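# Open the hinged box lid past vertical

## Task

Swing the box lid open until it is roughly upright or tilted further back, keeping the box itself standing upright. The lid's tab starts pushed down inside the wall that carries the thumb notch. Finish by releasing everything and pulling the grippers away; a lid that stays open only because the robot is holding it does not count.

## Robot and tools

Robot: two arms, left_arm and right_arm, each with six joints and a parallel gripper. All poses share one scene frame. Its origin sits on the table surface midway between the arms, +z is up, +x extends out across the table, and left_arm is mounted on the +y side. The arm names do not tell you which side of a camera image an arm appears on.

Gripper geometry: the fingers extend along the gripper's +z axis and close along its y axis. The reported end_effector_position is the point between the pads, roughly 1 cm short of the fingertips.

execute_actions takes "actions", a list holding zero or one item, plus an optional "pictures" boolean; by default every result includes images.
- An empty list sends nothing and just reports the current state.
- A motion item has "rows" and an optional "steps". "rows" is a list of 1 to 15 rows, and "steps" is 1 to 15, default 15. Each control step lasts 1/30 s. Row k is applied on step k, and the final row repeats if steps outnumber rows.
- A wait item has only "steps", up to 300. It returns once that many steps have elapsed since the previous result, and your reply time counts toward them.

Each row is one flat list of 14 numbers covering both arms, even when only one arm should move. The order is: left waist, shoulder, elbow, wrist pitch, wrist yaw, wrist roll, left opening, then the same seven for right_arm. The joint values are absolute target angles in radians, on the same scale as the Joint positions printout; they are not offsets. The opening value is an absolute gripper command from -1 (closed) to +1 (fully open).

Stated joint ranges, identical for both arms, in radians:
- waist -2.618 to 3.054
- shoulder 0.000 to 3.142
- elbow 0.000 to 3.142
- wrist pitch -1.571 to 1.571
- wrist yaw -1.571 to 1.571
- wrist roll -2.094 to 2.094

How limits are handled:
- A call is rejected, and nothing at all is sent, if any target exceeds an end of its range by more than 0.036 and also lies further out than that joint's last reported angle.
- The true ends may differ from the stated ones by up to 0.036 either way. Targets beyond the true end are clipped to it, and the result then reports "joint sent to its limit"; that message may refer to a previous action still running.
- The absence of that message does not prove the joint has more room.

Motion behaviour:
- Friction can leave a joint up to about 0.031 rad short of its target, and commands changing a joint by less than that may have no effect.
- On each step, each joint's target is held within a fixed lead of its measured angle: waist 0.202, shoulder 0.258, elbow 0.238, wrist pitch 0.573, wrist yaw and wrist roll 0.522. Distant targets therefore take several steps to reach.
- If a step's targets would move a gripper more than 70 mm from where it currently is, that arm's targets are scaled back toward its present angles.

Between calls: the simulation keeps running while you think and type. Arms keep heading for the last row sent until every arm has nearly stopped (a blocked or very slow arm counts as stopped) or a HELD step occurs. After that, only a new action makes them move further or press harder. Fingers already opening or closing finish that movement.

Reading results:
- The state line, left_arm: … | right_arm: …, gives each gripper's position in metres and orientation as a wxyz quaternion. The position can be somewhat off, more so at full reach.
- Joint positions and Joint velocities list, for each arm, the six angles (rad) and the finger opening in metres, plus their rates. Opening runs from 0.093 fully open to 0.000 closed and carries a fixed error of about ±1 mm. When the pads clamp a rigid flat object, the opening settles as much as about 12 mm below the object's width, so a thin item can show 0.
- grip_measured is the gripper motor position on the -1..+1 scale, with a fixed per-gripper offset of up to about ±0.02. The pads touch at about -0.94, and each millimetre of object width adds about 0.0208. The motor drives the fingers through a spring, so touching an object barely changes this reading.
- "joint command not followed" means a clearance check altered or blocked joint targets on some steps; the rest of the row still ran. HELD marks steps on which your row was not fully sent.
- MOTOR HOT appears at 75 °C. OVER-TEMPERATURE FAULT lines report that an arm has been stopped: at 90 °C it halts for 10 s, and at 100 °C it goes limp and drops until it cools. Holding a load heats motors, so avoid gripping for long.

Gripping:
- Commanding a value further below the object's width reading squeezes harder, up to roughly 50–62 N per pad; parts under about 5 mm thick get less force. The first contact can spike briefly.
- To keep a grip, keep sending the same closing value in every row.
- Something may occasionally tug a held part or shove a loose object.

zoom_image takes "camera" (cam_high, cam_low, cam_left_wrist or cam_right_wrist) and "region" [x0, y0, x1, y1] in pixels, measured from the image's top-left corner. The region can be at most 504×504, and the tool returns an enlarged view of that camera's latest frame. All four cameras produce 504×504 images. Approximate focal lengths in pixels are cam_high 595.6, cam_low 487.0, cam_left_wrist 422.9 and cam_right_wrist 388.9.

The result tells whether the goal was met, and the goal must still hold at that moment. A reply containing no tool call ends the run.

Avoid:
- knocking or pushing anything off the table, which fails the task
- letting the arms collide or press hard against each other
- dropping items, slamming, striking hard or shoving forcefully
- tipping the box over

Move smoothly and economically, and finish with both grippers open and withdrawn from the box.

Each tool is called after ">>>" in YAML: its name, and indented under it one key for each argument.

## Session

>>> execute_actions:
  actions: []

Scene clock: 0.00 s of 4000.00 s.
left_arm: end_effector_position=(+0.3332, +0.3828, +0.1552) grip_measured=+0.990 end_effector_quat_wxyz=(-0.015, +0.140, +0.987, +0.075) | right_arm: end_effector_position=(-0.0375, -0.6731, +0.1225) grip_measured=+0.988 end_effector_quat_wxyz=(+0.143, +0.696, +0.485, -0.510)
Joint positions: left_arm=[ 0.103  2.044  1.992 -1.5   -0.152  0.467  0.093] | right_arm=[-1.146  1.591  0.795  0.094  0.822  0.218  0.093]
Joint velocities: left_arm=[ 0.002  0.022  0.007 -0.037 -0.051 -0.007 -0.001] | right_arm=[-0.002 -0.012  0.002  0.051  0.007 -0.022 -0.   ]
Motor temperatures (°C, as the motors report them): left_arm=[24 29 28 39 28 24] | right_arm=[27 28 34 45 27 25]

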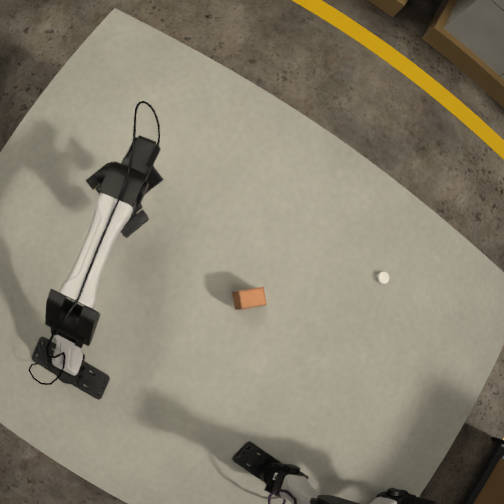

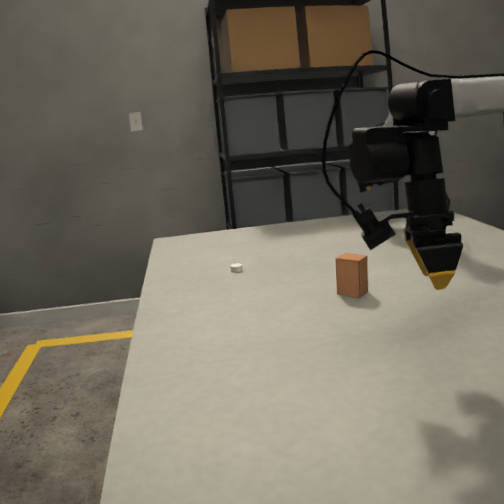

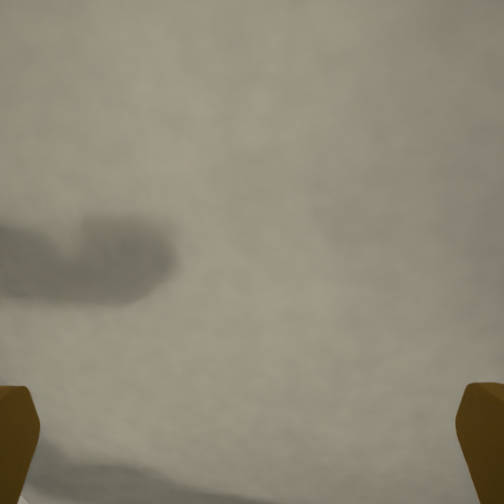

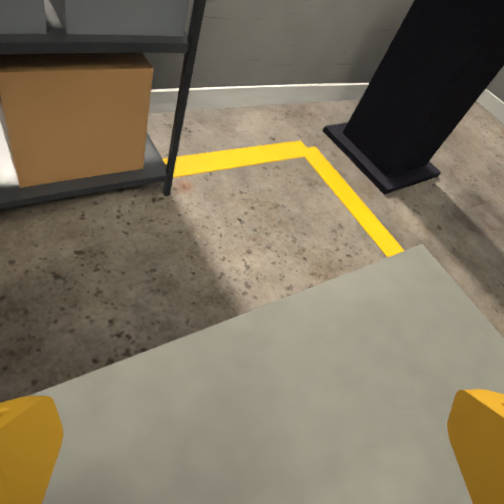

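>>> zoom_image:
  camera: "cam_high"
  region: [195, 245, 305, 355]

>>> zoom_image:
  camera: "cam_low"
  region: [300, 225, 400, 325]

Region (195, 245, 305, 355) of cam_high's 504x504 image, scaled by 4.582, with more detail than that image has.

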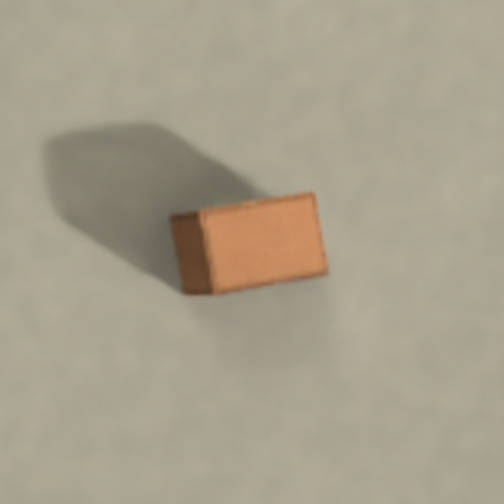

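Region (300, 225, 400, 325) of cam_low's 504x504 image, scaled by 5.040, with more detail than that image has.

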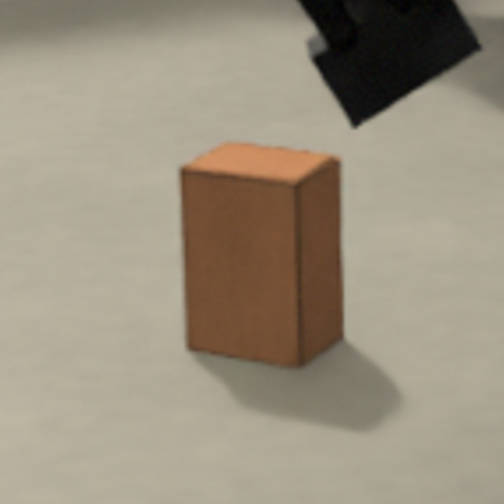

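>>> execute_actions:
  actions:
    - {"rows": [ [0.088,2.022,1.992,-1.438,-0.142,0.458,1.0, -1.102,1.579,0.783,0.107,0.794,0.252,1.0], [0.072,2.001,1.992,-1.376,-0.132,0.449,1.0, -1.057,1.567,0.771,0.119,0.766,0.286,1.0], [0.057,1.979,1.992,-1.315,-0.122,0.441,1.0, -1.013,1.554,0.758,0.132,0.739,0.320,1.0], [0.042,1.957,1.992,-1.253,-0.112,0.432,1.0, -0.968,1.542,0.746,0.144,0.711,0.354,1.0], [0.026,1.936,1.992,-1.191,-0.102,0.423,1.0, -0.924,1.530,0.734,0.157,0.683,0.388,1.0], [0.011,1.914,1.992,-1.129,-0.092,0.414,1.0, -0.880,1.518,0.722,0.169,0.655,0.422,1.0], [-0.004,1.892,1.992,-1.067,-0.082,0.405,1.0, -0.835,1.505,0.710,0.182,0.627,0.456,1.0], [-0.020,1.870,1.957,-1.006,-0.072,0.397,1.0, -0.791,1.493,0.698,0.195,0.600,0.490,1.0], [-0.035,1.849,1.922,-0.944,-0.062,0.388,1.0, -0.746,1.481,0.685,0.207,0.572,0.524,1.0], [-0.051,1.827,1.886,-0.882,-0.052,0.379,1.0, -0.702,1.469,0.673,0.220,0.544,0.558,1.0], [-0.066,1.805,1.851,-0.820,-0.042,0.370,1.0, -0.658,1.456,0.661,0.232,0.516,0.592,1.0], [-0.081,1.784,1.816,-0.758,-0.032,0.361,1.0, -0.613,1.444,0.649,0.245,0.488,0.626,1.0], [-0.097,1.762,1.781,-0.697,-0.022,0.353,1.0, -0.569,1.432,0.637,0.257,0.461,0.660,1.0], [-0.112,1.740,1.746,-0.635,-0.012,0.344,1.0, -0.524,1.420,0.624,0.270,0.433,0.694,1.0], [-0.127,1.719,1.710,-0.573,-0.002,0.335,1.0, -0.480,1.407,0.612,0.283,0.405,0.728,1.0]], "steps": 15}
  pictures: false

>>> execute_actions:
  actions:
    - {"rows": [ [-0.143,1.697,1.675,-0.511,0.008,0.326,1.0, -0.436,1.395,0.600,0.295,0.377,0.762,1.0], [-0.158,1.675,1.640,-0.449,0.018,0.317,1.0, -0.391,1.383,0.588,0.308,0.349,0.796,1.0], [-0.173,1.653,1.605,-0.388,0.028,0.309,1.0, -0.347,1.371,0.576,0.320,0.322,0.830,1.0], [-0.189,1.632,1.570,-0.326,0.038,0.300,1.0, -0.302,1.358,0.564,0.333,0.294,0.864,1.0], [-0.204,1.610,1.534,-0.264,0.048,0.291,1.0, -0.258,1.346,0.551,0.345,0.266,0.898,1.0], [-0.219,1.610,1.499,-0.202,0.058,0.282,1.0, -0.214,1.334,0.539,0.358,0.238,0.932,1.0], [-0.235,1.610,1.464,-0.140,0.068,0.273,1.0, -0.169,1.322,0.527,0.371,0.210,0.966,1.0], [-0.250,1.610,1.429,-0.079,0.078,0.265,1.0, -0.125,1.309,0.515,0.383,0.183,1.000,1.0], [-0.266,1.610,1.394,-0.017,0.088,0.256,1.0, -0.080,1.297,0.503,0.396,0.155,1.034,1.0], [-0.281,1.610,1.358,0.045,0.098,0.247,1.0, -0.036,1.285,0.490,0.408,0.127,1.068,1.0], [-0.296,1.610,1.323,0.107,0.108,0.238,1.0, 0.008,1.273,0.478,0.421,0.099,1.102,1.0], [-0.312,1.610,1.288,0.169,0.118,0.229,1.0, 0.053,1.260,0.466,0.433,0.071,1.136,1.0], [-0.327,1.610,1.253,0.230,0.128,0.221,1.0, 0.097,1.248,0.454,0.446,0.044,1.170,1.0], [-0.342,1.610,1.218,0.292,0.138,0.212,1.0, 0.142,1.236,0.442,0.459,0.016,1.204,1.0], [-0.358,1.610,1.182,0.354,0.148,0.203,1.0, 0.186,1.224,0.430,0.471,-0.012,1.238,1.0]], "steps": 15}
  pictures: false

>>> execute_actions:
  actions:
    - {"rows": [ [-0.373,1.610,1.147,0.416,0.158,0.194,1.0, 0.230,1.212,0.417,0.484,-0.012,1.272,1.0], [-0.388,1.610,1.112,0.478,0.168,0.185,1.0, 0.275,1.199,0.405,0.496,-0.012,1.306,1.0], [-0.404,1.610,1.077,0.539,0.178,0.177,1.0, 0.319,1.187,0.393,0.509,-0.012,1.340,1.0], [-0.419,1.610,1.042,0.601,0.188,0.168,1.0, 0.364,1.175,0.381,0.521,-0.012,1.374,1.0], [-0.434,1.610,1.006,0.663,0.198,0.159,1.0, 0.408,1.163,0.369,0.534,-0.012,1.408,1.0], [-0.450,1.610,0.971,0.725,0.208,0.150,1.0, 0.452,1.150,0.356,0.534,-0.012,1.442,1.0], [-0.465,1.610,0.936,0.725,0.218,0.141,1.0, 0.497,1.138,0.344,0.534,-0.012,1.476,1.0], [-0.481,1.610,0.901,0.725,0.228,0.133,1.0, 0.541,1.126,0.332,0.534,-0.012,1.510,1.0], [-0.496,1.610,0.866,0.725,0.238,0.124,1.0, 0.586,1.114,0.320,0.534,-0.012,1.544,1.0], [-0.511,1.610,0.830,0.725,0.248,0.115,1.0, 0.630,1.101,0.308,0.534,-0.012,1.58,1.0], [-0.527,1.610,0.795,0.725,0.258,0.106,1.0, 0.674,1.089,0.296,0.534,-0.012,1.58,1.0], [-0.542,1.610,0.760,0.725,0.268,0.097,1.0, 0.719,1.077,0.283,0.534,-0.012,1.58,1.0], [-0.557,1.610,0.725,0.725,0.278,0.089,1.0, 0.763,1.065,0.271,0.534,-0.012,1.58,1.0], [-0.573,1.610,0.690,0.725,0.288,0.080,1.0, 0.808,1.052,0.259,0.534,-0.012,1.58,1.0], [-0.588,1.610,0.655,0.725,0.298,0.070,1.0, 0.852,1.040,0.247,0.534,-0.012,1.58,1.0]], "steps": 15}
  pictures: false

>>> execute_actions:
  actions:
    - {"steps": 15}

Scene clock: 48.40 s of 4000.00 s.
left_arm: end_effector_position=(+0.4347, +0.2874, +0.2714) grip_measured=+0.990 end_effector_quat_wxyz=(+0.372, +0.171, +0.908, +0.092) | right_arm: end_effector_position=(+0.2181, -0.5894, +0.1266) grip_measured=+0.989 end_effector_quat_wxyz=(+0.449, +0.612, +0.597, -0.259)
Joint positions: left_arm=[-0.096  1.758  1.799 -0.826 -0.05   0.379  0.093] | right_arm=[-0.557  1.447  0.66   0.221  0.528  0.584  0.093]
Joint velocities: left_arm=[-0.383 -0.603 -1.028  1.692  0.33  -0.315 -0.001] | right_arm=[ 1.248 -0.349 -0.364  0.344 -0.784  0.974  0.   ]
Motor temperatures (°C, as the motors report them): left_arm=[24 39 32 37 28 24] | right_arm=[27 33 37 49 28 25]
Steps of this call (steps 1 to 90: nothing new was sent; then 44.90 s passed at rest; steps 91 to 105: all 15 steps of this action). Readings (joint positions):
91: left_arm=[0.103 2.044 1.992 -1.497 -0.151 0.467] | right_arm=[-1.142 1.591 0.795 0.094 0.822 0.223]
92: left_arm=[0.101 2.042 1.992 -1.484 -0.150 0.466] | right_arm=[-1.130 1.591 0.795 0.095 0.819 0.233]
94: left_arm=[0.088 2.030 1.992 -1.429 -0.145 0.458] | right_arm=[-1.068 1.583 0.787 0.103 0.798 0.267]
98: left_arm=[0.024 1.956 1.988 -1.245 -0.118 0.434] | right_arm=[-0.871 1.536 0.745 0.139 0.711 0.366]
105: the state above

Scene clock: 48.90 s of 4000.00 s.
left_arm: end_effector_position=(+0.4491, +0.1469, +0.2794) grip_measured=+0.990 end_effector_quat_wxyz=(+0.600, +0.222, +0.767, -0.037) | right_arm: end_effector_position=(+0.3592, -0.3091, +0.1442) grip_measured=+0.989 end_effector_quat_wxyz=(+0.509, +0.474, +0.679, +0.237)
Joint positions: left_arm=[-0.322  1.622  1.26   0.08   0.099  0.249  0.093] | right_arm=[0.109 1.264 0.476 0.406 0.115 1.091 0.093]
Joint velocities: left_arm=[-0.432 -0.017 -1.067  1.678  0.359 -0.212  0.   ] | right_arm=[ 1.282 -0.364 -0.335  0.315 -0.828  0.886 -0.   ]
Motor temperatures (°C, as the motors report them): left_arm=[24 39 32 37 28 24] | right_arm=[27 33 37 49 28 25]
Steps of this call (steps 1 to 15: all 15 steps of this action). Readings (joint positions):
1: left_arm=[-0.110 1.739 1.762 -0.767 -0.040 0.371] | right_arm=[-0.513 1.435 0.647 0.233 0.501 0.618]
2: left_arm=[-0.124 1.721 1.725 -0.708 -0.030 0.362] | right_arm=[-0.468 1.423 0.635 0.245 0.473 0.651]
4: left_arm=[-0.153 1.688 1.649 -0.591 -0.011 0.345] | right_arm=[-0.380 1.399 0.610 0.269 0.419 0.718]
8: left_arm=[-0.214 1.632 1.508 -0.354 0.029 0.310] | right_arm=[-0.202 1.350 0.561 0.318 0.308 0.853]
15: the state above

Scene clock: 49.40 s of 4000.00 s.
left_arm: end_effector_position=(+0.3486, +0.0368, +0.1750) grip_measured=+0.990 end_effector_quat_wxyz=(+0.596, +0.299, +0.716, -0.205) | right_arm: end_effector_position=(+0.2625, -0.0718, +0.1505) grip_measured=+0.989 end_effector_quat_wxyz=(+0.289, +0.351, +0.714, +0.532)
Joint positions: left_arm=[-0.553  1.622  0.734  0.675  0.249  0.117  0.093] | right_arm=[ 0.775  1.079  0.293  0.516 -0.001  1.529  0.093]
Joint velocities: left_arm=[-0.427  0.007 -1.033  0.227  0.286 -0.315 -0.002] | right_arm=[ 1.253 -0.359 -0.369  0.022 -0.051  0.344  0.001]
Motor temperatures (°C, as the motors report them): left_arm=[24 39 32 37 28 24] | right_arm=[27 33 37 49 28 25]
Steps of this call (steps 1 to 15: all 15 steps of this action). Readings (joint positions):
1: left_arm=[-0.337 1.622 1.223 0.139 0.109 0.240] | right_arm=[0.154 1.251 0.464 0.418 0.091 1.124]
2: left_arm=[-0.353 1.622 1.187 0.198 0.119 0.231] | right_arm=[0.198 1.239 0.452 0.431 0.071 1.158]
4: left_arm=[-0.384 1.622 1.117 0.317 0.139 0.214] | right_arm=[0.288 1.214 0.427 0.455 0.044 1.226]
8: left_arm=[-0.446 1.622 0.980 0.540 0.179 0.178] | right_arm=[0.465 1.164 0.379 0.495 0.016 1.363]
15: the state above

Scene clock: 49.90 s of 4000.00 s.
left_arm: end_effector_position=(+0.3231, +0.0266, +0.1493) grip_measured=+0.990 end_effector_quat_wxyz=(+0.564, +0.310, +0.727, -0.239) | right_arm: end_effector_position=(+0.2416, -0.0532, +0.1465) grip_measured=+0.989 end_effector_quat_wxyz=(+0.252, +0.338, +0.722, +0.549)
Joint positions: left_arm=[-0.585  1.622  0.661  0.698  0.29   0.08   0.093] | right_arm=[ 0.849  1.059  0.269  0.517 -0.013  1.574  0.093]
Joint velocities: left_arm=[-0.002 -0.007 -0.002 -0.007  0.022 -0.066 -0.   ] | right_arm=[ 0.007  0.012 -0.017 -0.022 -0.095  0.051 -0.   ]
Motor temperatures (°C, as the motors report them): left_arm=[24 38 32 38 28 24] | right_arm=[27 33 37 49 28 25]
Steps of this call (steps 1 to 15: the robot went on to your last target). Readings (joint positions):
1: left_arm=[-0.567 1.622 0.703 0.676 0.259 0.109] | right_arm=[0.813 1.069 0.282 0.516 -0.006 1.538]
2: left_arm=[-0.578 1.622 0.680 0.673 0.268 0.103] | right_arm=[0.836 1.062 0.275 0.516 -0.010 1.546]
4: left_arm=[-0.585 1.622 0.661 0.670 0.280 0.095] | right_arm=[0.849 1.059 0.269 0.516 -0.013 1.557]
8: left_arm=[-0.585 1.622 0.661 0.688 0.287 0.085] | right_arm=[0.849 1.059 0.269 0.517 -0.013 1.568]
15: the state above

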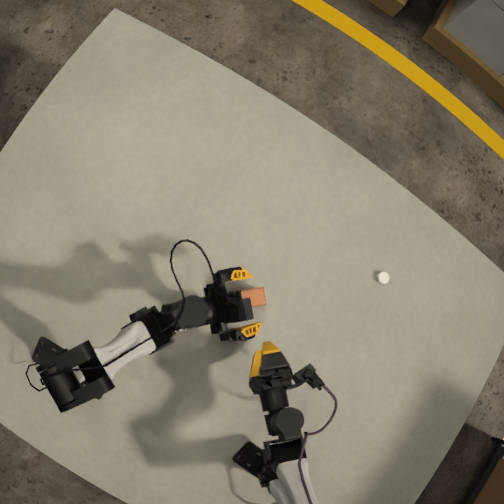

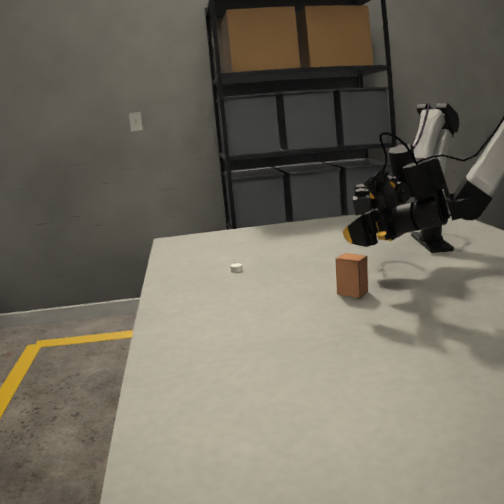

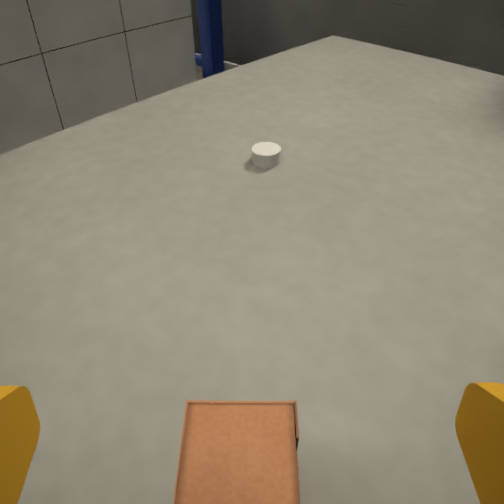

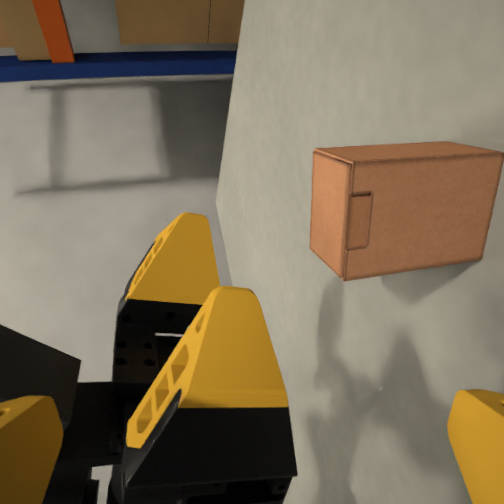

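>>> execute_actions:
  actions:
    - {"rows": [ [-0.588,1.635,0.65,0.75,0.298,0.07,1.0, 0.852,1.040,0.247,0.534,-0.012,1.58,1.0], [-0.588,1.645,0.645,0.78,0.298,0.07,1.0, 0.852,1.040,0.247,0.534,-0.012,1.58,1.0], [-0.588,1.66,0.64,0.805,0.298,0.07,1.0, 0.852,1.040,0.247,0.534,-0.012,1.58,1.0], [-0.588,1.675,0.635,0.83,0.298,0.07,1.0, 0.852,1.040,0.247,0.534,-0.012,1.58,1.0], [-0.588,1.692,0.63,0.855,0.298,0.07,1.0, 0.852,1.040,0.247,0.534,-0.012,1.58,1.0], [-0.588,1.710,0.625,0.88,0.298,0.07,1.0, 0.852,1.040,0.247,0.534,-0.012,1.58,1.0], [-0.588,1.728,0.62,0.905,0.298,0.07,1.0, 0.852,1.040,0.247,0.534,-0.012,1.58,1.0], [-0.588,1.746,0.615,0.93,0.298,0.07,1.0, 0.852,1.040,0.247,0.534,-0.012,1.58,1.0], [-0.588,1.764,0.61,0.952,0.298,0.07,1.0, 0.852,1.040,0.247,0.534,-0.012,1.58,1.0], [-0.588,1.782,0.605,0.974,0.298,0.07,1.0, 0.852,1.040,0.247,0.534,-0.012,1.58,1.0], [-0.588,1.800,0.60,0.996,0.298,0.07,1.0, 0.852,1.040,0.247,0.534,-0.012,1.58,1.0], [-0.588,1.818,0.595,1.018,0.298,0.07,1.0, 0.852,1.040,0.247,0.534,-0.012,1.58,1.0], [-0.588,1.836,0.59,1.04,0.298,0.07,1.0, 0.852,1.040,0.247,0.534,-0.012,1.58,1.0], [-0.588,1.854,0.586,1.062,0.298,0.07,1.0, 0.852,1.040,0.247,0.534,-0.012,1.58,1.0], [-0.588,1.872,0.582,1.084,0.298,0.07,1.0, 0.852,1.040,0.247,0.534,-0.012,1.58,1.0]], "steps": 15}
  pictures: false

>>> execute_actions:
  actions:
    - {"rows": [ [-0.588,1.890,0.579,1.105,0.298,0.07,1.0, 0.852,1.040,0.247,0.534,-0.012,1.58,1.0], [-0.588,1.908,0.576,1.126,0.298,0.07,1.0, 0.852,1.040,0.247,0.534,-0.012,1.58,1.0], [-0.588,1.926,0.574,1.147,0.298,0.07,1.0, 0.852,1.040,0.247,0.534,-0.012,1.58,1.0], [-0.588,1.944,0.572,1.168,0.298,0.07,1.0, 0.852,1.040,0.247,0.534,-0.012,1.58,1.0], [-0.588,1.962,0.570,1.189,0.298,0.07,1.0, 0.852,1.040,0.247,0.534,-0.012,1.58,1.0], [-0.588,1.980,0.570,1.210,0.298,0.07,1.0, 0.852,1.040,0.247,0.534,-0.012,1.58,1.0], [-0.588,1.998,0.570,1.231,0.298,0.07,1.0, 0.852,1.040,0.247,0.534,-0.012,1.58,1.0], [-0.588,2.016,0.570,1.252,0.298,0.07,1.0, 0.852,1.040,0.247,0.534,-0.012,1.58,1.0], [-0.588,2.034,0.570,1.273,0.298,0.07,1.0, 0.852,1.040,0.247,0.534,-0.012,1.58,1.0], [-0.588,2.052,0.570,1.292,0.298,0.07,1.0, 0.852,1.040,0.247,0.534,-0.012,1.58,1.0], [-0.588,2.070,0.570,1.292,0.298,0.07,1.0, 0.852,1.040,0.247,0.534,-0.012,1.58,1.0], [-0.588,2.086,0.570,1.292,0.298,0.07,1.0, 0.852,1.040,0.247,0.534,-0.012,1.58,1.0], [-0.588,2.100,0.570,1.292,0.298,0.07,1.0, 0.852,1.040,0.247,0.534,-0.012,1.58,1.0], [-0.588,2.112,0.570,1.292,0.298,0.07,1.0, 0.852,1.040,0.247,0.534,-0.012,1.58,1.0], [-0.588,2.122,0.570,1.292,0.298,0.07,1.0, 0.852,1.040,0.247,0.534,-0.012,1.58,1.0]], "steps": 15}
  pictures: false

>>> execute_actions:
  actions:
    - {"steps": 12}

Scene clock: 65.43 s of 4000.00 s.
left_arm: end_effector_position=(+0.3279, +0.0237, +0.1003) grip_measured=+0.990 end_effector_quat_wxyz=(+0.568, +0.309, +0.724, -0.240) | right_arm: end_effector_position=(+0.2416, -0.0532, +0.1465) grip_measured=+0.989 end_effector_quat_wxyz=(+0.252, +0.338, +0.721, +0.549)
Joint positions: left_arm=[-0.585  1.83   0.609  0.968  0.291  0.078  0.093] | right_arm=[ 0.849  1.059  0.269  0.517 -0.013  1.576  0.093]
Joint velocities: left_arm=[ 0.002  0.54  -0.129  0.681 -0.051  0.007 -0.001] | right_arm=[ 0.002  0.012 -0.007 -0.095  0.007 -0.037 -0.   ]
Motor temperatures (°C, as the motors report them): left_arm=[24 37 32 42 28 24] | right_arm=[27 31 37 52 27 25]
Steps of this call (steps 1 to 15: the robot went on to your last target; steps 16 to 90: nothing new was sent; then 12.03 s passed at rest; steps 91 to 105: all 15 steps of this action). Readings (joint positions):
91: left_arm=[-0.585 1.622 0.661 0.702 0.291 0.078] | right_arm=[0.849 1.059 0.269 0.517 -0.013 1.576]
92: left_arm=[-0.585 1.623 0.661 0.709 0.291 0.078] | right_arm=[0.849 1.059 0.269 0.517 -0.013 1.576]
94: left_arm=[-0.585 1.634 0.661 0.742 0.291 0.078] | right_arm=[0.849 1.059 0.269 0.517 -0.013 1.576]
98: left_arm=[-0.585 1.693 0.654 0.830 0.291 0.078] | right_arm=[0.849 1.059 0.269 0.517 -0.013 1.576]
105: the state above

Scene clock: 65.93 s of 4000.00 s.
left_arm: end_effector_position=(+0.3283, +0.0234, +0.0435) grip_measured=+0.990 end_effector_quat_wxyz=(+0.567, +0.309, +0.725, -0.240) | right_arm: end_effector_position=(+0.2416, -0.0532, +0.1466) grip_measured=+0.989 end_effector_quat_wxyz=(+0.252, +0.338, +0.721, +0.549)
Joint positions: left_arm=[-0.585  2.088  0.592  1.24   0.291  0.078  0.093] | right_arm=[ 0.849  1.059  0.269  0.518 -0.013  1.576  0.093]
Joint velocities: left_arm=[-0.022  0.398 -0.022  0.227 -0.022  0.037 -0.001] | right_arm=[-0.012 -0.012 -0.017 -0.007 -0.007  0.007 -0.001]
Motor temperatures (°C, as the motors report them): left_arm=[24 37 32 43 28 24] | right_arm=[27 31 37 52 27 25]
Steps of this call (steps 1 to 15: all 15 steps of this action). Readings (joint positions):
1: left_arm=[-0.585 1.848 0.605 0.987 0.291 0.078] | right_arm=[0.849 1.059 0.269 0.517 -0.013 1.576]
2: left_arm=[-0.585 1.866 0.602 1.008 0.291 0.078] | right_arm=[0.849 1.059 0.269 0.517 -0.013 1.576]
4: left_arm=[-0.585 1.902 0.597 1.050 0.291 0.078] | right_arm=[0.849 1.059 0.269 0.517 -0.013 1.576]
8: left_arm=[-0.585 1.972 0.592 1.135 0.291 0.078] | right_arm=[0.849 1.059 0.269 0.517 -0.013 1.576]
15: the state above

Scene clock: 66.33 s of 4000.00 s.
left_arm: end_effector_position=(+0.3280, +0.0236, +0.0378) grip_measured=+0.990 end_effector_quat_wxyz=(+0.566, +0.309, +0.726, -0.240) | right_arm: end_effector_position=(+0.2416, -0.0532, +0.1466) grip_measured=+0.989 end_effector_quat_wxyz=(+0.252, +0.338, +0.721, +0.549)
Joint positions: left_arm=[-0.585  2.114  0.592  1.264  0.291  0.078  0.093] | right_arm=[ 0.849  1.059  0.269  0.518 -0.013  1.576  0.093]
Joint velocities: left_arm=[ 0.002  0.017 -0.007 -0.007  0.037 -0.007 -0.   ] | right_arm=[ 0.007  0.002 -0.007 -0.037 -0.037  0.022 -0.   ]
Motor temperatures (°C, as the motors report them): left_arm=[24 37 32 43 28 24] | right_arm=[27 31 37 52 27 25]
Steps of this call (steps 1 to 12: the robot went on to your last target). Readings (joint positions):
1: left_arm=[-0.585 2.100 0.592 1.243 0.291 0.078] | right_arm=[0.849 1.059 0.269 0.518 -0.013 1.576]
2: left_arm=[-0.585 2.108 0.592 1.243 0.291 0.078] | right_arm=[0.849 1.059 0.269 0.518 -0.013 1.576]
4: left_arm=[-0.585 2.114 0.592 1.244 0.291 0.078] | right_arm=[0.849 1.059 0.269 0.518 -0.013 1.576]
8: left_arm=[-0.585 2.114 0.592 1.257 0.291 0.078] | right_arm=[0.849 1.059 0.269 0.518 -0.013 1.576]
12: the state above

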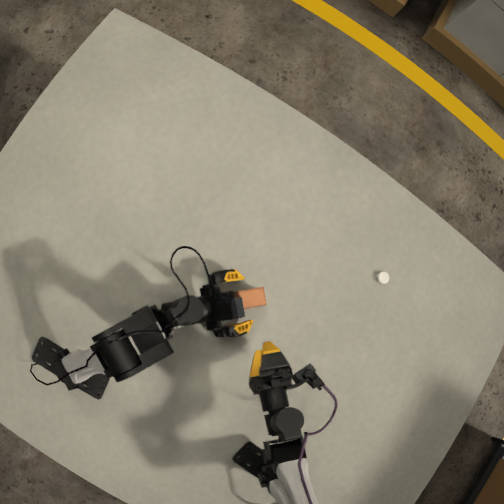

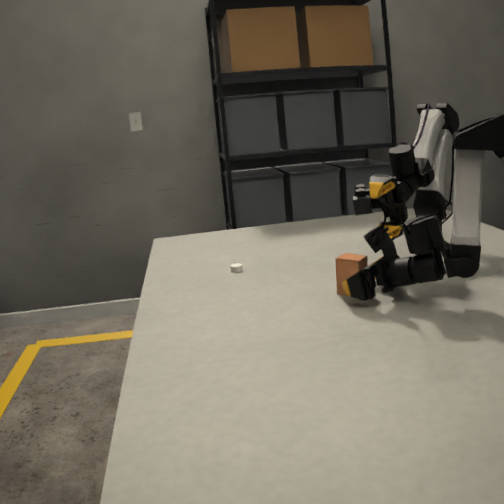

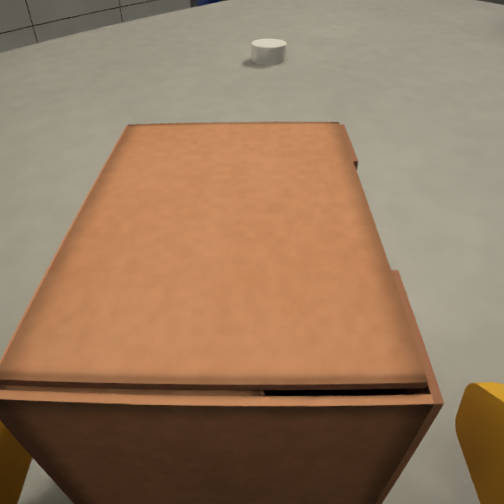

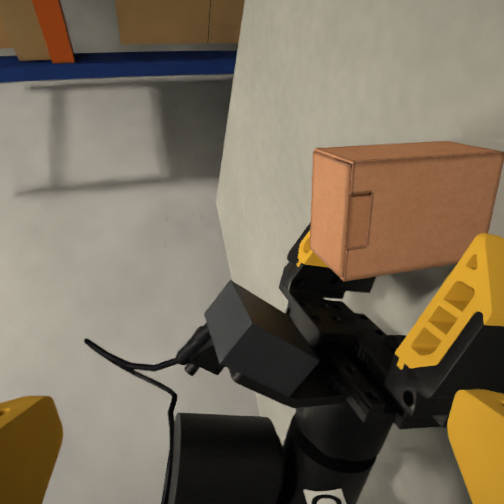

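>>> execute_actions:
  actions:
    - {"rows": [ [-0.588,2.122,0.570,1.28,0.298,0.07,0.9, 0.852,1.040,0.247,0.534,-0.012,1.58,1.0], [-0.588,2.122,0.570,1.28,0.298,0.07,0.78, 0.852,1.040,0.247,0.534,-0.012,1.58,1.0], [-0.588,2.122,0.570,1.28,0.298,0.07,0.66, 0.852,1.040,0.247,0.534,-0.012,1.58,1.0], [-0.588,2.122,0.570,1.28,0.298,0.07,0.54, 0.852,1.040,0.247,0.534,-0.012,1.58,1.0], [-0.588,2.122,0.570,1.28,0.298,0.07,0.42, 0.852,1.040,0.247,0.534,-0.012,1.58,1.0], [-0.588,2.122,0.570,1.28,0.298,0.07,0.31, 0.852,1.040,0.247,0.534,-0.012,1.58,1.0], [-0.588,2.122,0.570,1.28,0.298,0.07,0.21, 0.852,1.040,0.247,0.534,-0.012,1.58,1.0], [-0.588,2.122,0.570,1.28,0.298,0.07,0.13, 0.852,1.040,0.247,0.534,-0.012,1.58,1.0], [-0.588,2.122,0.570,1.28,0.298,0.07,0.07, 0.852,1.040,0.247,0.534,-0.012,1.58,1.0], [-0.588,2.122,0.570,1.28,0.298,0.07,0.02, 0.852,1.040,0.247,0.534,-0.012,1.58,1.0], [-0.588,2.122,0.570,1.28,0.298,0.07,-0.02, 0.852,1.040,0.247,0.534,-0.012,1.58,1.0], [-0.588,2.122,0.570,1.28,0.298,0.07,-0.06, 0.852,1.040,0.247,0.534,-0.012,1.58,1.0], [-0.588,2.122,0.570,1.28,0.298,0.07,-0.10, 0.852,1.040,0.247,0.534,-0.012,1.58,1.0], [-0.588,2.122,0.570,1.28,0.298,0.07,-0.13, 0.852,1.040,0.247,0.534,-0.012,1.58,1.0], [-0.588,2.122,0.570,1.28,0.298,0.07,-0.16, 0.852,1.040,0.247,0.534,-0.012,1.58,1.0]], "steps": 15}
  pictures: false

>>> execute_actions:
  actions:
    - {"rows": [ [-0.588,2.122,0.570,1.27,0.298,0.07,-0.19, 0.852,1.075,0.29,0.55,-0.012,1.58,1.0], [-0.588,2.122,0.570,1.27,0.298,0.07,-0.22, 0.852,1.10,0.30,0.57,-0.012,1.58,1.0], [-0.588,2.122,0.570,1.27,0.298,0.07,-0.25, 0.852,1.125,0.31,0.59,-0.012,1.58,1.0], [-0.588,2.122,0.570,1.27,0.298,0.07,-0.25, 0.852,1.15,0.32,0.61,-0.012,1.58,1.0], [-0.588,2.122,0.570,1.27,0.298,0.07,-0.25, 0.852,1.175,0.33,0.63,-0.012,1.58,1.0], [-0.588,2.122,0.570,1.27,0.298,0.07,-0.25, 0.852,1.20,0.34,0.65,-0.012,1.58,1.0], [-0.588,2.122,0.570,1.27,0.298,0.07,-0.25, 0.852,1.225,0.35,0.665,-0.012,1.58,1.0], [-0.588,2.122,0.570,1.27,0.298,0.07,-0.25, 0.852,1.25,0.361,0.68,-0.012,1.58,1.0], [-0.588,2.122,0.570,1.27,0.298,0.07,-0.25, 0.852,1.275,0.372,0.695,-0.012,1.58,1.0], [-0.588,2.122,0.570,1.27,0.298,0.07,-0.25, 0.852,1.30,0.383,0.71,-0.012,1.58,1.0], [-0.588,2.122,0.570,1.27,0.298,0.07,-0.25, 0.852,1.325,0.394,0.725,-0.012,1.58,1.0], [-0.588,2.122,0.570,1.27,0.298,0.07,-0.25, 0.852,1.35,0.405,0.74,-0.012,1.58,1.0], [-0.588,2.122,0.570,1.27,0.298,0.07,-0.25, 0.852,1.375,0.416,0.754,-0.012,1.58,1.0], [-0.588,2.122,0.570,1.27,0.298,0.07,-0.25, 0.852,1.40,0.427,0.754,-0.012,1.58,1.0], [-0.588,2.122,0.570,1.27,0.298,0.07,-0.25, 0.852,1.425,0.438,0.754,-0.012,1.58,1.0]], "steps": 15}
  pictures: false

>>> execute_actions:
  actions:
    - {"rows": [ [-0.588,2.122,0.570,1.27,0.298,0.07,-0.25, 0.852,1.44,0.444,0.754,-0.012,1.58,1.0], [-0.588,2.122,0.570,1.27,0.298,0.07,-0.25, 0.852,1.447,0.447,0.754,-0.012,1.58,1.0]], "steps": 15}

Scene clock: 82.70 s of 4000.00 s.
left_arm: end_effector_position=(+0.3281, +0.0235, +0.0385) grip_measured=-0.141 end_effector_quat_wxyz=(+0.567, +0.309, +0.725, -0.240) | right_arm: end_effector_position=(+0.2416, -0.0532, +0.1466) grip_measured=+0.989 end_effector_quat_wxyz=(+0.252, +0.338, +0.721, +0.549)
Joint positions: left_arm=[-0.585  2.114  0.592  1.267  0.291  0.078  0.038] | right_arm=[ 0.849  1.059  0.269  0.518 -0.013  1.576  0.093]
Joint velocities: left_arm=[ 0.002  0.002 -0.032  0.037 -0.022 -0.022 -0.026] | right_arm=[ 0.017 -0.012 -0.022 -0.022  0.022  0.066  0.   ]
Motor temperatures (°C, as the motors report them): left_arm=[24 37 31 45 28 24] | right_arm=[27 31 37 54 27 25]
Steps of this call (steps 1 to 30: the robot went on to your last target; steps 31 to 90: nothing new was sent; then 12.87 s passed at rest; steps 91 to 105: all 15 steps of this action). Readings (joint positions):
91: left_arm=[-0.585 2.114 0.592 1.267 0.291 0.078] | right_arm=[0.849 1.059 0.269 0.518 -0.013 1.576]
92: left_arm=[-0.585 2.114 0.592 1.267 0.291 0.078] | right_arm=[0.849 1.059 0.269 0.518 -0.013 1.576]
94: left_arm=[-0.585 2.114 0.592 1.267 0.291 0.078] | right_arm=[0.849 1.059 0.269 0.518 -0.013 1.576]
98: left_arm=[-0.585 2.114 0.592 1.267 0.291 0.078] | right_arm=[0.849 1.059 0.269 0.518 -0.013 1.576]
105: the state above

Scene clock: 83.20 s of 4000.00 s.
left_arm: end_effector_position=(+0.3281, +0.0235, +0.0385) grip_measured=-0.234 end_effector_quat_wxyz=(+0.567, +0.309, +0.725, -0.240) | right_arm: end_effector_position=(+0.2794, -0.0221, +0.1398) grip_measured=+0.989 end_effector_quat_wxyz=(+0.253, +0.338, +0.720, +0.551)
Joint positions: left_arm=[-0.585  2.114  0.592  1.267  0.291  0.078  0.034] | right_arm=[ 0.849  1.366  0.397  0.7   -0.013  1.576  0.093]
Joint velocities: left_arm=[ 0.007  0.002 -0.002 -0.066  0.037  0.007 -0.001] | right_arm=[-0.002  0.706  0.349  0.256  0.037 -0.007 -0.   ]
Motor temperatures (°C, as the motors report them): left_arm=[24 37 31 45 28 24] | right_arm=[27 31 37 54 27 25]
Steps of this call (steps 1 to 15: all 15 steps of this action). Readings (joint positions):
1: left_arm=[-0.585 2.114 0.592 1.267 0.291 0.078] | right_arm=[0.849 1.059 0.269 0.519 -0.013 1.576]
2: left_arm=[-0.585 2.114 0.592 1.267 0.291 0.078] | right_arm=[0.849 1.062 0.269 0.525 -0.013 1.576]
4: left_arm=[-0.585 2.114 0.592 1.267 0.291 0.078] | right_arm=[0.849 1.091 0.279 0.545 -0.013 1.576]
8: left_arm=[-0.585 2.114 0.592 1.267 0.291 0.078] | right_arm=[0.849 1.191 0.319 0.602 -0.013 1.576]
15: the state above

Scene clock: 83.70 s of 4000.00 s.
left_arm: end_effector_position=(+0.3281, +0.0235, +0.0385) grip_measured=-0.234 end_effector_quat_wxyz=(+0.567, +0.309, +0.725, -0.240) | right_arm: end_effector_position=(+0.2870, -0.0158, +0.1334) grip_measured=+0.989 end_effector_quat_wxyz=(+0.251, +0.339, +0.722, +0.549)
Joint positions: left_arm=[-0.585  2.114  0.592  1.267  0.291  0.078  0.034] | right_arm=[ 0.849  1.433  0.422  0.736 -0.013  1.576  0.093]
Joint velocities: left_arm=[-0.012  0.022  0.002 -0.022 -0.007  0.066  0.   ] | right_arm=[ 0.012  0.002 -0.002  0.066 -0.066 -0.051 -0.001]
Motor temperatures (°C, as the motors report them): left_arm=[24 37 31 45 28 24] | right_arm=[27 31 37 54 27 25]
Steps of this call (steps 1 to 15: all 15 steps of this action). Readings (joint positions):
1: left_arm=[-0.585 2.114 0.592 1.267 0.291 0.078] | right_arm=[0.849 1.389 0.408 0.709 -0.013 1.576]
2: left_arm=[-0.585 2.114 0.592 1.267 0.291 0.078] | right_arm=[0.849 1.408 0.416 0.716 -0.013 1.576]
4: left_arm=[-0.585 2.114 0.592 1.267 0.291 0.078] | right_arm=[0.849 1.429 0.422 0.722 -0.013 1.576]
8: left_arm=[-0.585 2.114 0.592 1.267 0.291 0.078] | right_arm=[0.849 1.433 0.422 0.728 -0.013 1.576]
15: the state above

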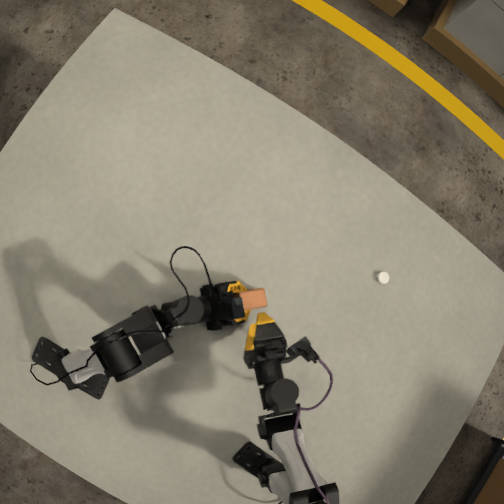

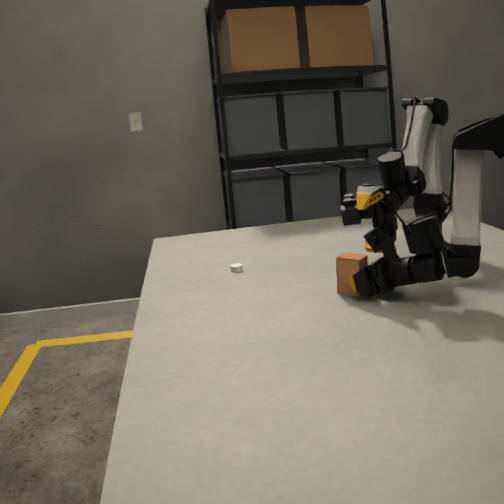

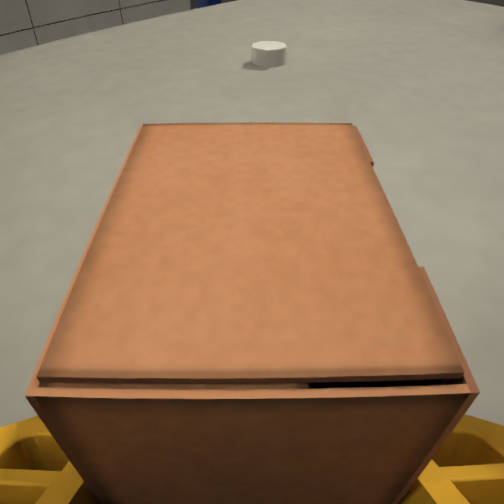

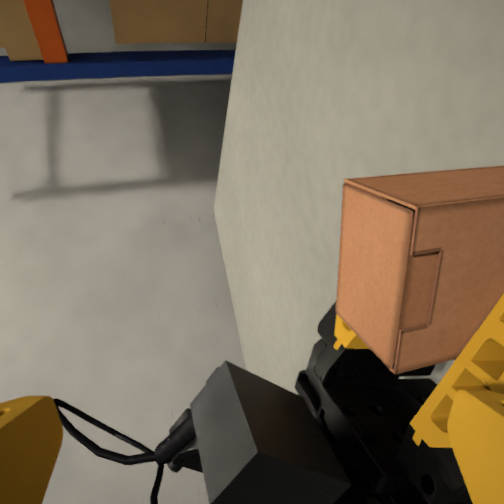

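>>> zoom_image:
  camera: "cam_right_wrist"
  region: [324, 170, 504, 450]

Region (324, 170, 504, 450) of cam_right_wrist's 504x504 image, scaled by 1.800, with more detail than that image has; it fills the left 324 columns of this view, and the rest is white.

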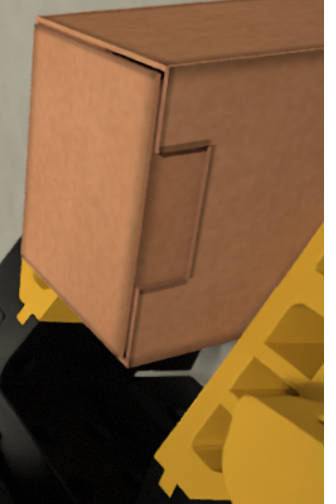

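>>> zoom_image:
  camera: "cam_right_wrist"
  region: [374, 230, 484, 340]

>>> zoom_image:
  camera: "cam_right_wrist"
  region: [404, 364, 504, 464]

Region (374, 230, 484, 340) of cam_right_wrist's 504x504 image, scaled by 4.582, with more detail than that image has.

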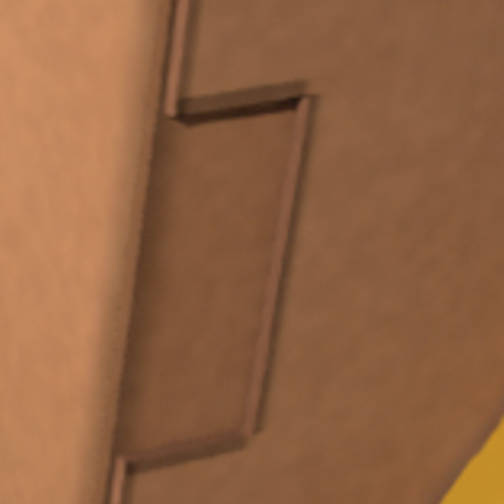

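Region (404, 364, 504, 464) of cam_right_wrist's 504x504 image, scaled by 5.040, with more detail than that image has.

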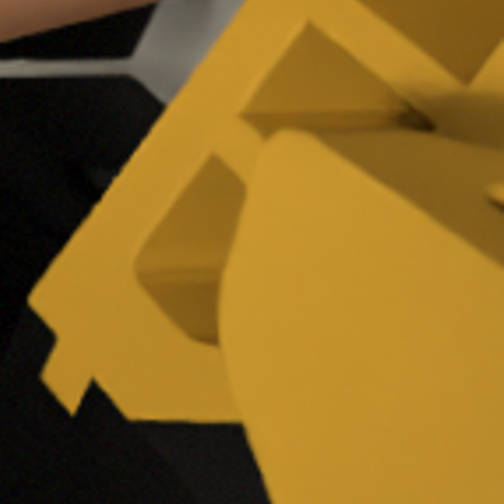

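>>> execute_actions:
  actions:
    - {"rows": [ [-0.588,2.122,0.570,1.27,0.298,0.07,-0.25, 0.84,1.452,0.449,0.762,-0.025,1.58,1.0], [-0.588,2.122,0.570,1.27,0.298,0.07,-0.25, 0.83,1.462,0.454,0.769,-0.035,1.58,1.0], [-0.588,2.122,0.570,1.27,0.298,0.07,-0.25, 0.82,1.472,0.459,0.776,-0.045,1.58,1.0], [-0.588,2.122,0.570,1.27,0.298,0.07,-0.25, 0.81,1.482,0.464,0.783,-0.055,1.58,1.0], [-0.588,2.122,0.570,1.27,0.298,0.07,-0.25, 0.80,1.492,0.469,0.790,-0.065,1.58,1.0], [-0.588,2.122,0.570,1.27,0.298,0.07,-0.25, 0.79,1.502,0.474,0.797,-0.075,1.58,1.0], [-0.588,2.122,0.570,1.27,0.298,0.07,-0.25, 0.783,1.512,0.479,0.804,-0.082,1.58,1.0], [-0.588,2.122,0.570,1.27,0.298,0.07,-0.25, 0.783,1.522,0.484,0.811,-0.082,1.58,1.0], [-0.588,2.122,0.570,1.27,0.298,0.07,-0.25, 0.783,1.532,0.489,0.82,-0.082,1.58,1.0], [-0.588,2.122,0.570,1.27,0.298,0.07,-0.25, 0.783,1.542,0.494,0.82,-0.082,1.58,1.0], [-0.588,2.122,0.570,1.27,0.298,0.07,-0.25, 0.783,1.552,0.499,0.82,-0.082,1.58,1.0], [-0.588,2.122,0.570,1.27,0.298,0.07,-0.25, 0.783,1.562,0.504,0.82,-0.082,1.58,1.0], [-0.588,2.122,0.570,1.27,0.298,0.07,-0.25, 0.783,1.572,0.509,0.82,-0.082,1.58,1.0], [-0.588,2.122,0.570,1.27,0.298,0.07,-0.25, 0.783,1.580,0.513,0.82,-0.082,1.58,1.0], [-0.588,2.122,0.570,1.27,0.298,0.07,-0.25, 0.783,1.585,0.516,0.82,-0.082,1.58,1.0]], "steps": 15}
  pictures: false

>>> execute_actions:
  actions:
    - {"steps": 12}

Scene clock: 122.13 s of 4000.00 s.
left_arm: end_effector_position=(+0.3281, +0.0235, +0.0385) grip_measured=-0.234 end_effector_quat_wxyz=(+0.567, +0.309, +0.725, -0.240) | right_arm: end_effector_position=(+0.3139, -0.0152, +0.1265) grip_measured=+0.989 end_effector_quat_wxyz=(+0.250, +0.346, +0.717, +0.551)
Joint positions: left_arm=[-0.585  2.114  0.592  1.267  0.291  0.078  0.034] | right_arm=[ 0.788  1.555  0.486  0.798 -0.065  1.576  0.093]
Joint velocities: left_arm=[-0.012 -0.012 -0.007 -0.051 -0.007 -0.022 -0.   ] | right_arm=[-0.022  0.217  0.11  -0.037 -0.022 -0.037  0.001]
Motor temperatures (°C, as the motors report them): left_arm=[24 37 30 46 28 24] | right_arm=[27 30 40 55 27 25]
Steps of this call (steps 1 to 15: the robot went on to your last target; steps 16 to 90: nothing new was sent; then 34.93 s passed at rest; steps 91 to 105: all 15 steps of this action). Readings (joint positions):
91: left_arm=[-0.585 2.114 0.592 1.267 0.291 0.078] | right_arm=[0.849 1.433 0.422 0.738 -0.013 1.576]
92: left_arm=[-0.585 2.114 0.592 1.267 0.291 0.078] | right_arm=[0.848 1.434 0.422 0.741 -0.015 1.576]
94: left_arm=[-0.585 2.114 0.592 1.267 0.291 0.078] | right_arm=[0.836 1.446 0.428 0.749 -0.025 1.576]
98: left_arm=[-0.585 2.114 0.592 1.267 0.291 0.078] | right_arm=[0.797 1.487 0.451 0.771 -0.048 1.576]
105: the state above

Scene clock: 122.53 s of 4000.00 s.
left_arm: end_effector_position=(+0.3281, +0.0235, +0.0385) grip_measured=-0.234 end_effector_quat_wxyz=(+0.567, +0.309, +0.725, -0.240) | right_arm: end_effector_position=(+0.3147, -0.0135, +0.1240) grip_measured=+0.989 end_effector_quat_wxyz=(+0.247, +0.345, +0.719, +0.550)
Joint positions: left_arm=[-0.585  2.114  0.592  1.267  0.291  0.078  0.034] | right_arm=[ 0.788  1.569  0.49   0.803 -0.07   1.576  0.093]
Joint velocities: left_arm=[ 0.007 -0.022 -0.002 -0.022 -0.007 -0.022 -0.   ] | right_arm=[ 0.007 -0.007 -0.002  0.022  0.022 -0.007  0.   ]
Motor temperatures (°C, as the motors report them): left_arm=[24 37 30 46 28 24] | right_arm=[27 30 40 55 27 25]
Steps of this call (steps 1 to 12: the robot went on to your last target). Readings (joint positions):
1: left_arm=[-0.585 2.114 0.592 1.267 0.291 0.078] | right_arm=[0.788 1.562 0.489 0.798 -0.066 1.576]
2: left_arm=[-0.585 2.114 0.592 1.267 0.291 0.078] | right_arm=[0.788 1.566 0.490 0.799 -0.067 1.576]
4: left_arm=[-0.585 2.114 0.592 1.267 0.291 0.078] | right_arm=[0.788 1.569 0.490 0.799 -0.068 1.576]
8: left_arm=[-0.585 2.114 0.592 1.267 0.291 0.078] | right_arm=[0.788 1.569 0.490 0.801 -0.069 1.576]
12: the state above

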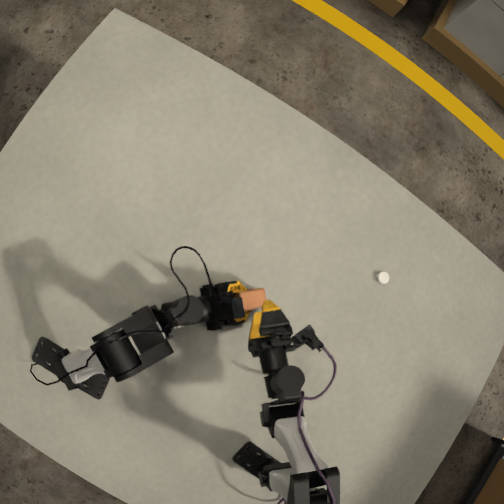

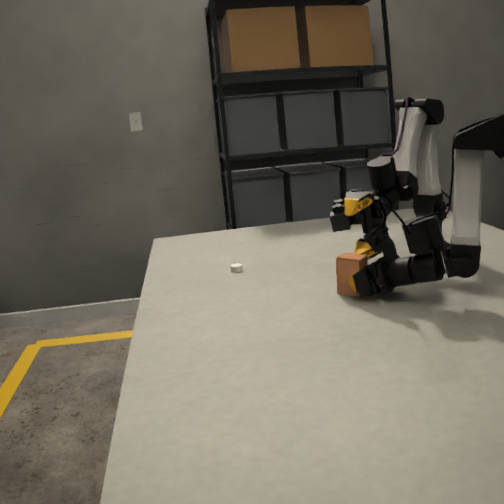

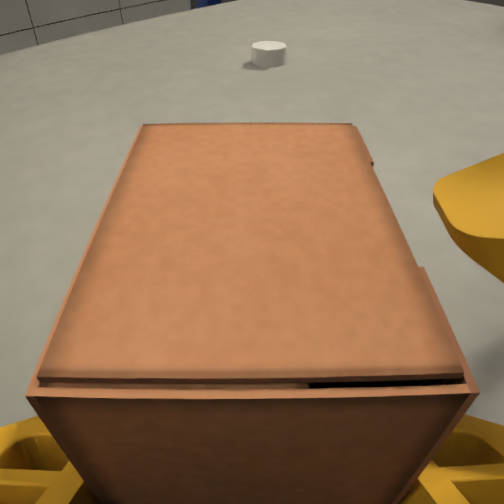

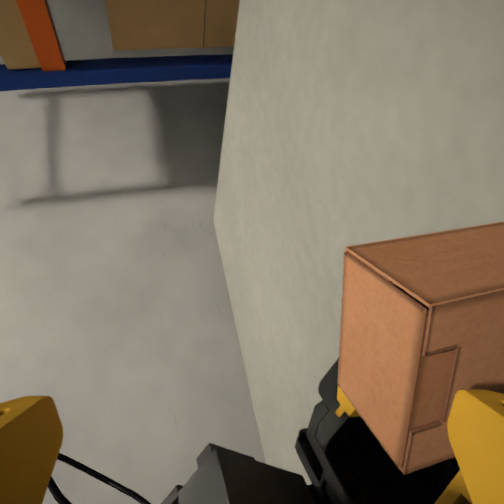

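>>> zoom_image:
  camera: "cam_right_wrist"
  region: [374, 330, 504, 460]

>>> zoom_image:
  camera: "cam_left_wrist"
  region: [334, 120, 504, 290]

Region (374, 330, 504, 460) of cam_right_wrist's 504x504 image, scaled by 3.877, with more detail than that image has.

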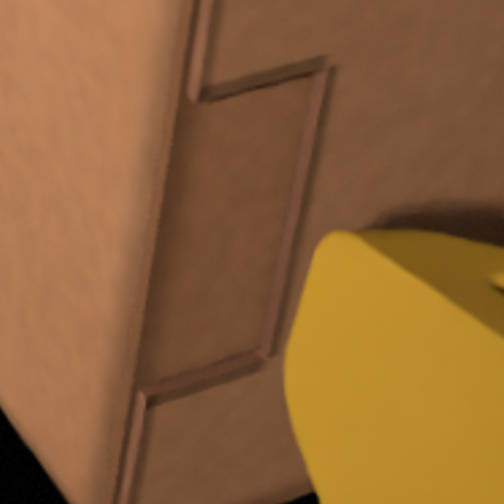

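Region (334, 120, 504, 290) of cam_left_wrist's 504x504 image, scaled by 2.965, with more detail than that image has.

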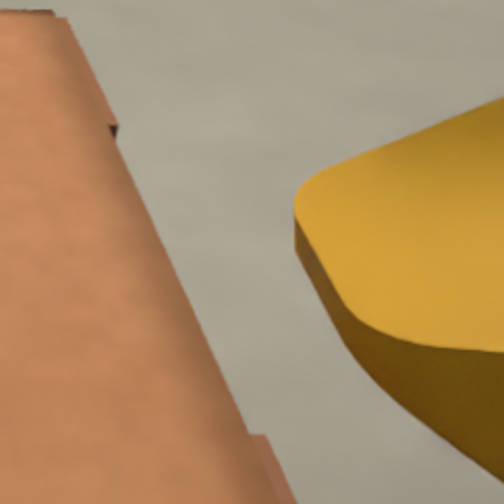

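>>> execute_actions:
  actions:
    - {"rows": [ [-0.595,2.122,0.570,1.26,0.305,0.07,-0.25, 0.783,1.589,0.520,0.82,-0.082,1.58,1.0], [-0.595,2.122,0.570,1.25,0.305,0.07,-0.25, 0.783,1.593,0.524,0.82,-0.082,1.58,1.0], [-0.60,2.122,0.570,1.24,0.31,0.07,-0.25, 0.783,1.597,0.528,0.82,-0.082,1.58,1.0], [-0.60,2.122,0.570,1.24,0.31,0.07,-0.25, 0.783,1.601,0.532,0.82,-0.082,1.58,1.0], [-0.60,2.122,0.570,1.24,0.31,0.07,-0.25, 0.783,1.605,0.536,0.82,-0.082,1.58,1.0], [-0.60,2.122,0.570,1.24,0.31,0.07,-0.25, 0.783,1.608,0.540,0.82,-0.082,1.58,1.0], [-0.60,2.122,0.570,1.24,0.31,0.07,-0.25, 0.783,1.612,0.544,0.82,-0.082,1.58,1.0], [-0.60,2.122,0.570,1.24,0.31,0.07,-0.25, 0.783,1.616,0.548,0.82,-0.082,1.58,1.0], [-0.60,2.122,0.570,1.24,0.31,0.07,-0.25, 0.783,1.620,0.552,0.82,-0.082,1.58,1.0], [-0.60,2.122,0.570,1.24,0.31,0.07,-0.25, 0.783,1.623,0.556,0.82,-0.082,1.58,1.0], [-0.60,2.122,0.570,1.24,0.31,0.07,-0.25, 0.783,1.627,0.560,0.82,-0.082,1.58,1.0], [-0.60,2.122,0.570,1.24,0.31,0.07,-0.25, 0.783,1.630,0.563,0.82,-0.082,1.58,1.0], [-0.60,2.122,0.570,1.24,0.31,0.07,-0.25, 0.783,1.633,0.566,0.82,-0.082,1.58,1.0]], "steps": 15}

Scene clock: 137.87 s of 4000.00 s.
left_arm: end_effector_position=(+0.3284, +0.0239, +0.0379) grip_measured=-0.234 end_effector_quat_wxyz=(+0.565, +0.305, +0.727, -0.242) | right_arm: end_effector_position=(+0.3241, -0.0064, +0.1258) grip_measured=+0.989 end_effector_quat_wxyz=(+0.248, +0.344, +0.718, +0.553)
Joint positions: left_arm=[-0.585  2.114  0.592  1.264  0.288  0.068  0.034] | right_arm=[ 0.788  1.609  0.535  0.804 -0.071  1.576  0.093]
Joint velocities: left_arm=[ 0.007  0.012 -0.017 -0.037  0.066  0.007  0.   ] | right_arm=[-0.012  0.012  0.042 -0.081 -0.051  0.022 -0.   ]
Motor temperatures (°C, as the motors report them): left_arm=[24 37 29 46 28 24] | right_arm=[27 31 41 56 27 25]
Steps of this call (steps 1 to 30: the robot went on to your last target; steps 31 to 90: nothing new was sent; then 11.83 s passed at rest; steps 91 to 105: all 15 steps of this action). Readings (joint positions):
91: left_arm=[-0.585 2.114 0.592 1.267 0.292 0.078] | right_arm=[0.788 1.569 0.490 0.803 -0.071 1.576]
92: left_arm=[-0.585 2.114 0.592 1.266 0.293 0.078] | right_arm=[0.788 1.569 0.490 0.803 -0.071 1.576]
94: left_arm=[-0.585 2.114 0.592 1.265 0.296 0.078] | right_arm=[0.788 1.573 0.496 0.803 -0.071 1.576]
98: left_arm=[-0.585 2.114 0.592 1.265 0.300 0.077] | right_arm=[0.788 1.591 0.516 0.804 -0.071 1.576]
105: the state above

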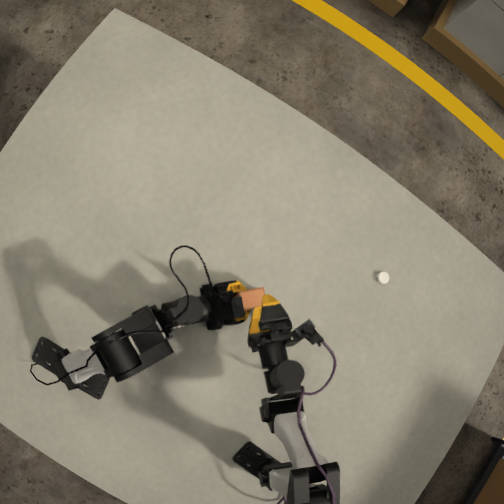

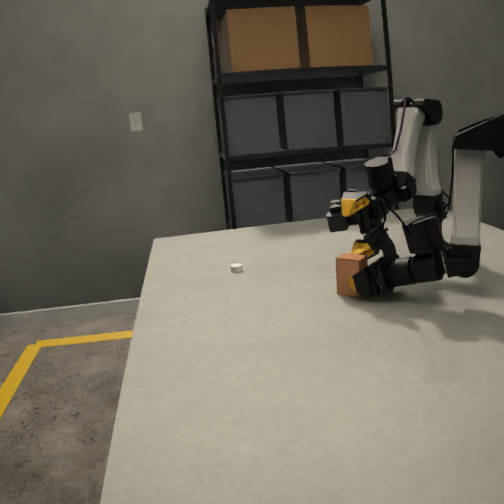

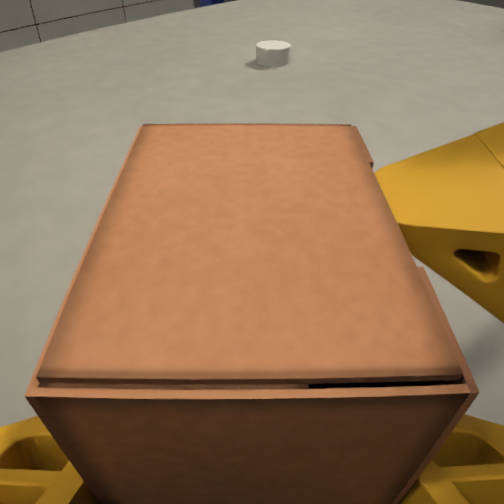

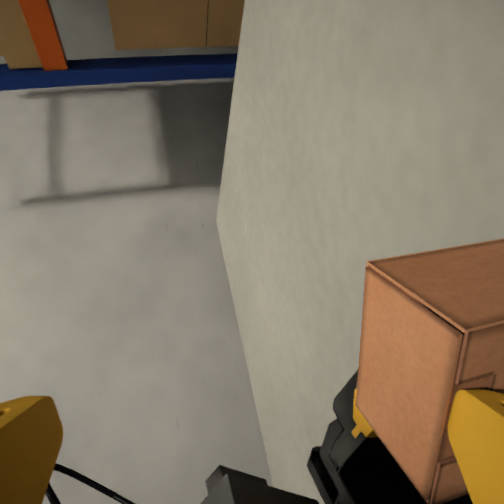

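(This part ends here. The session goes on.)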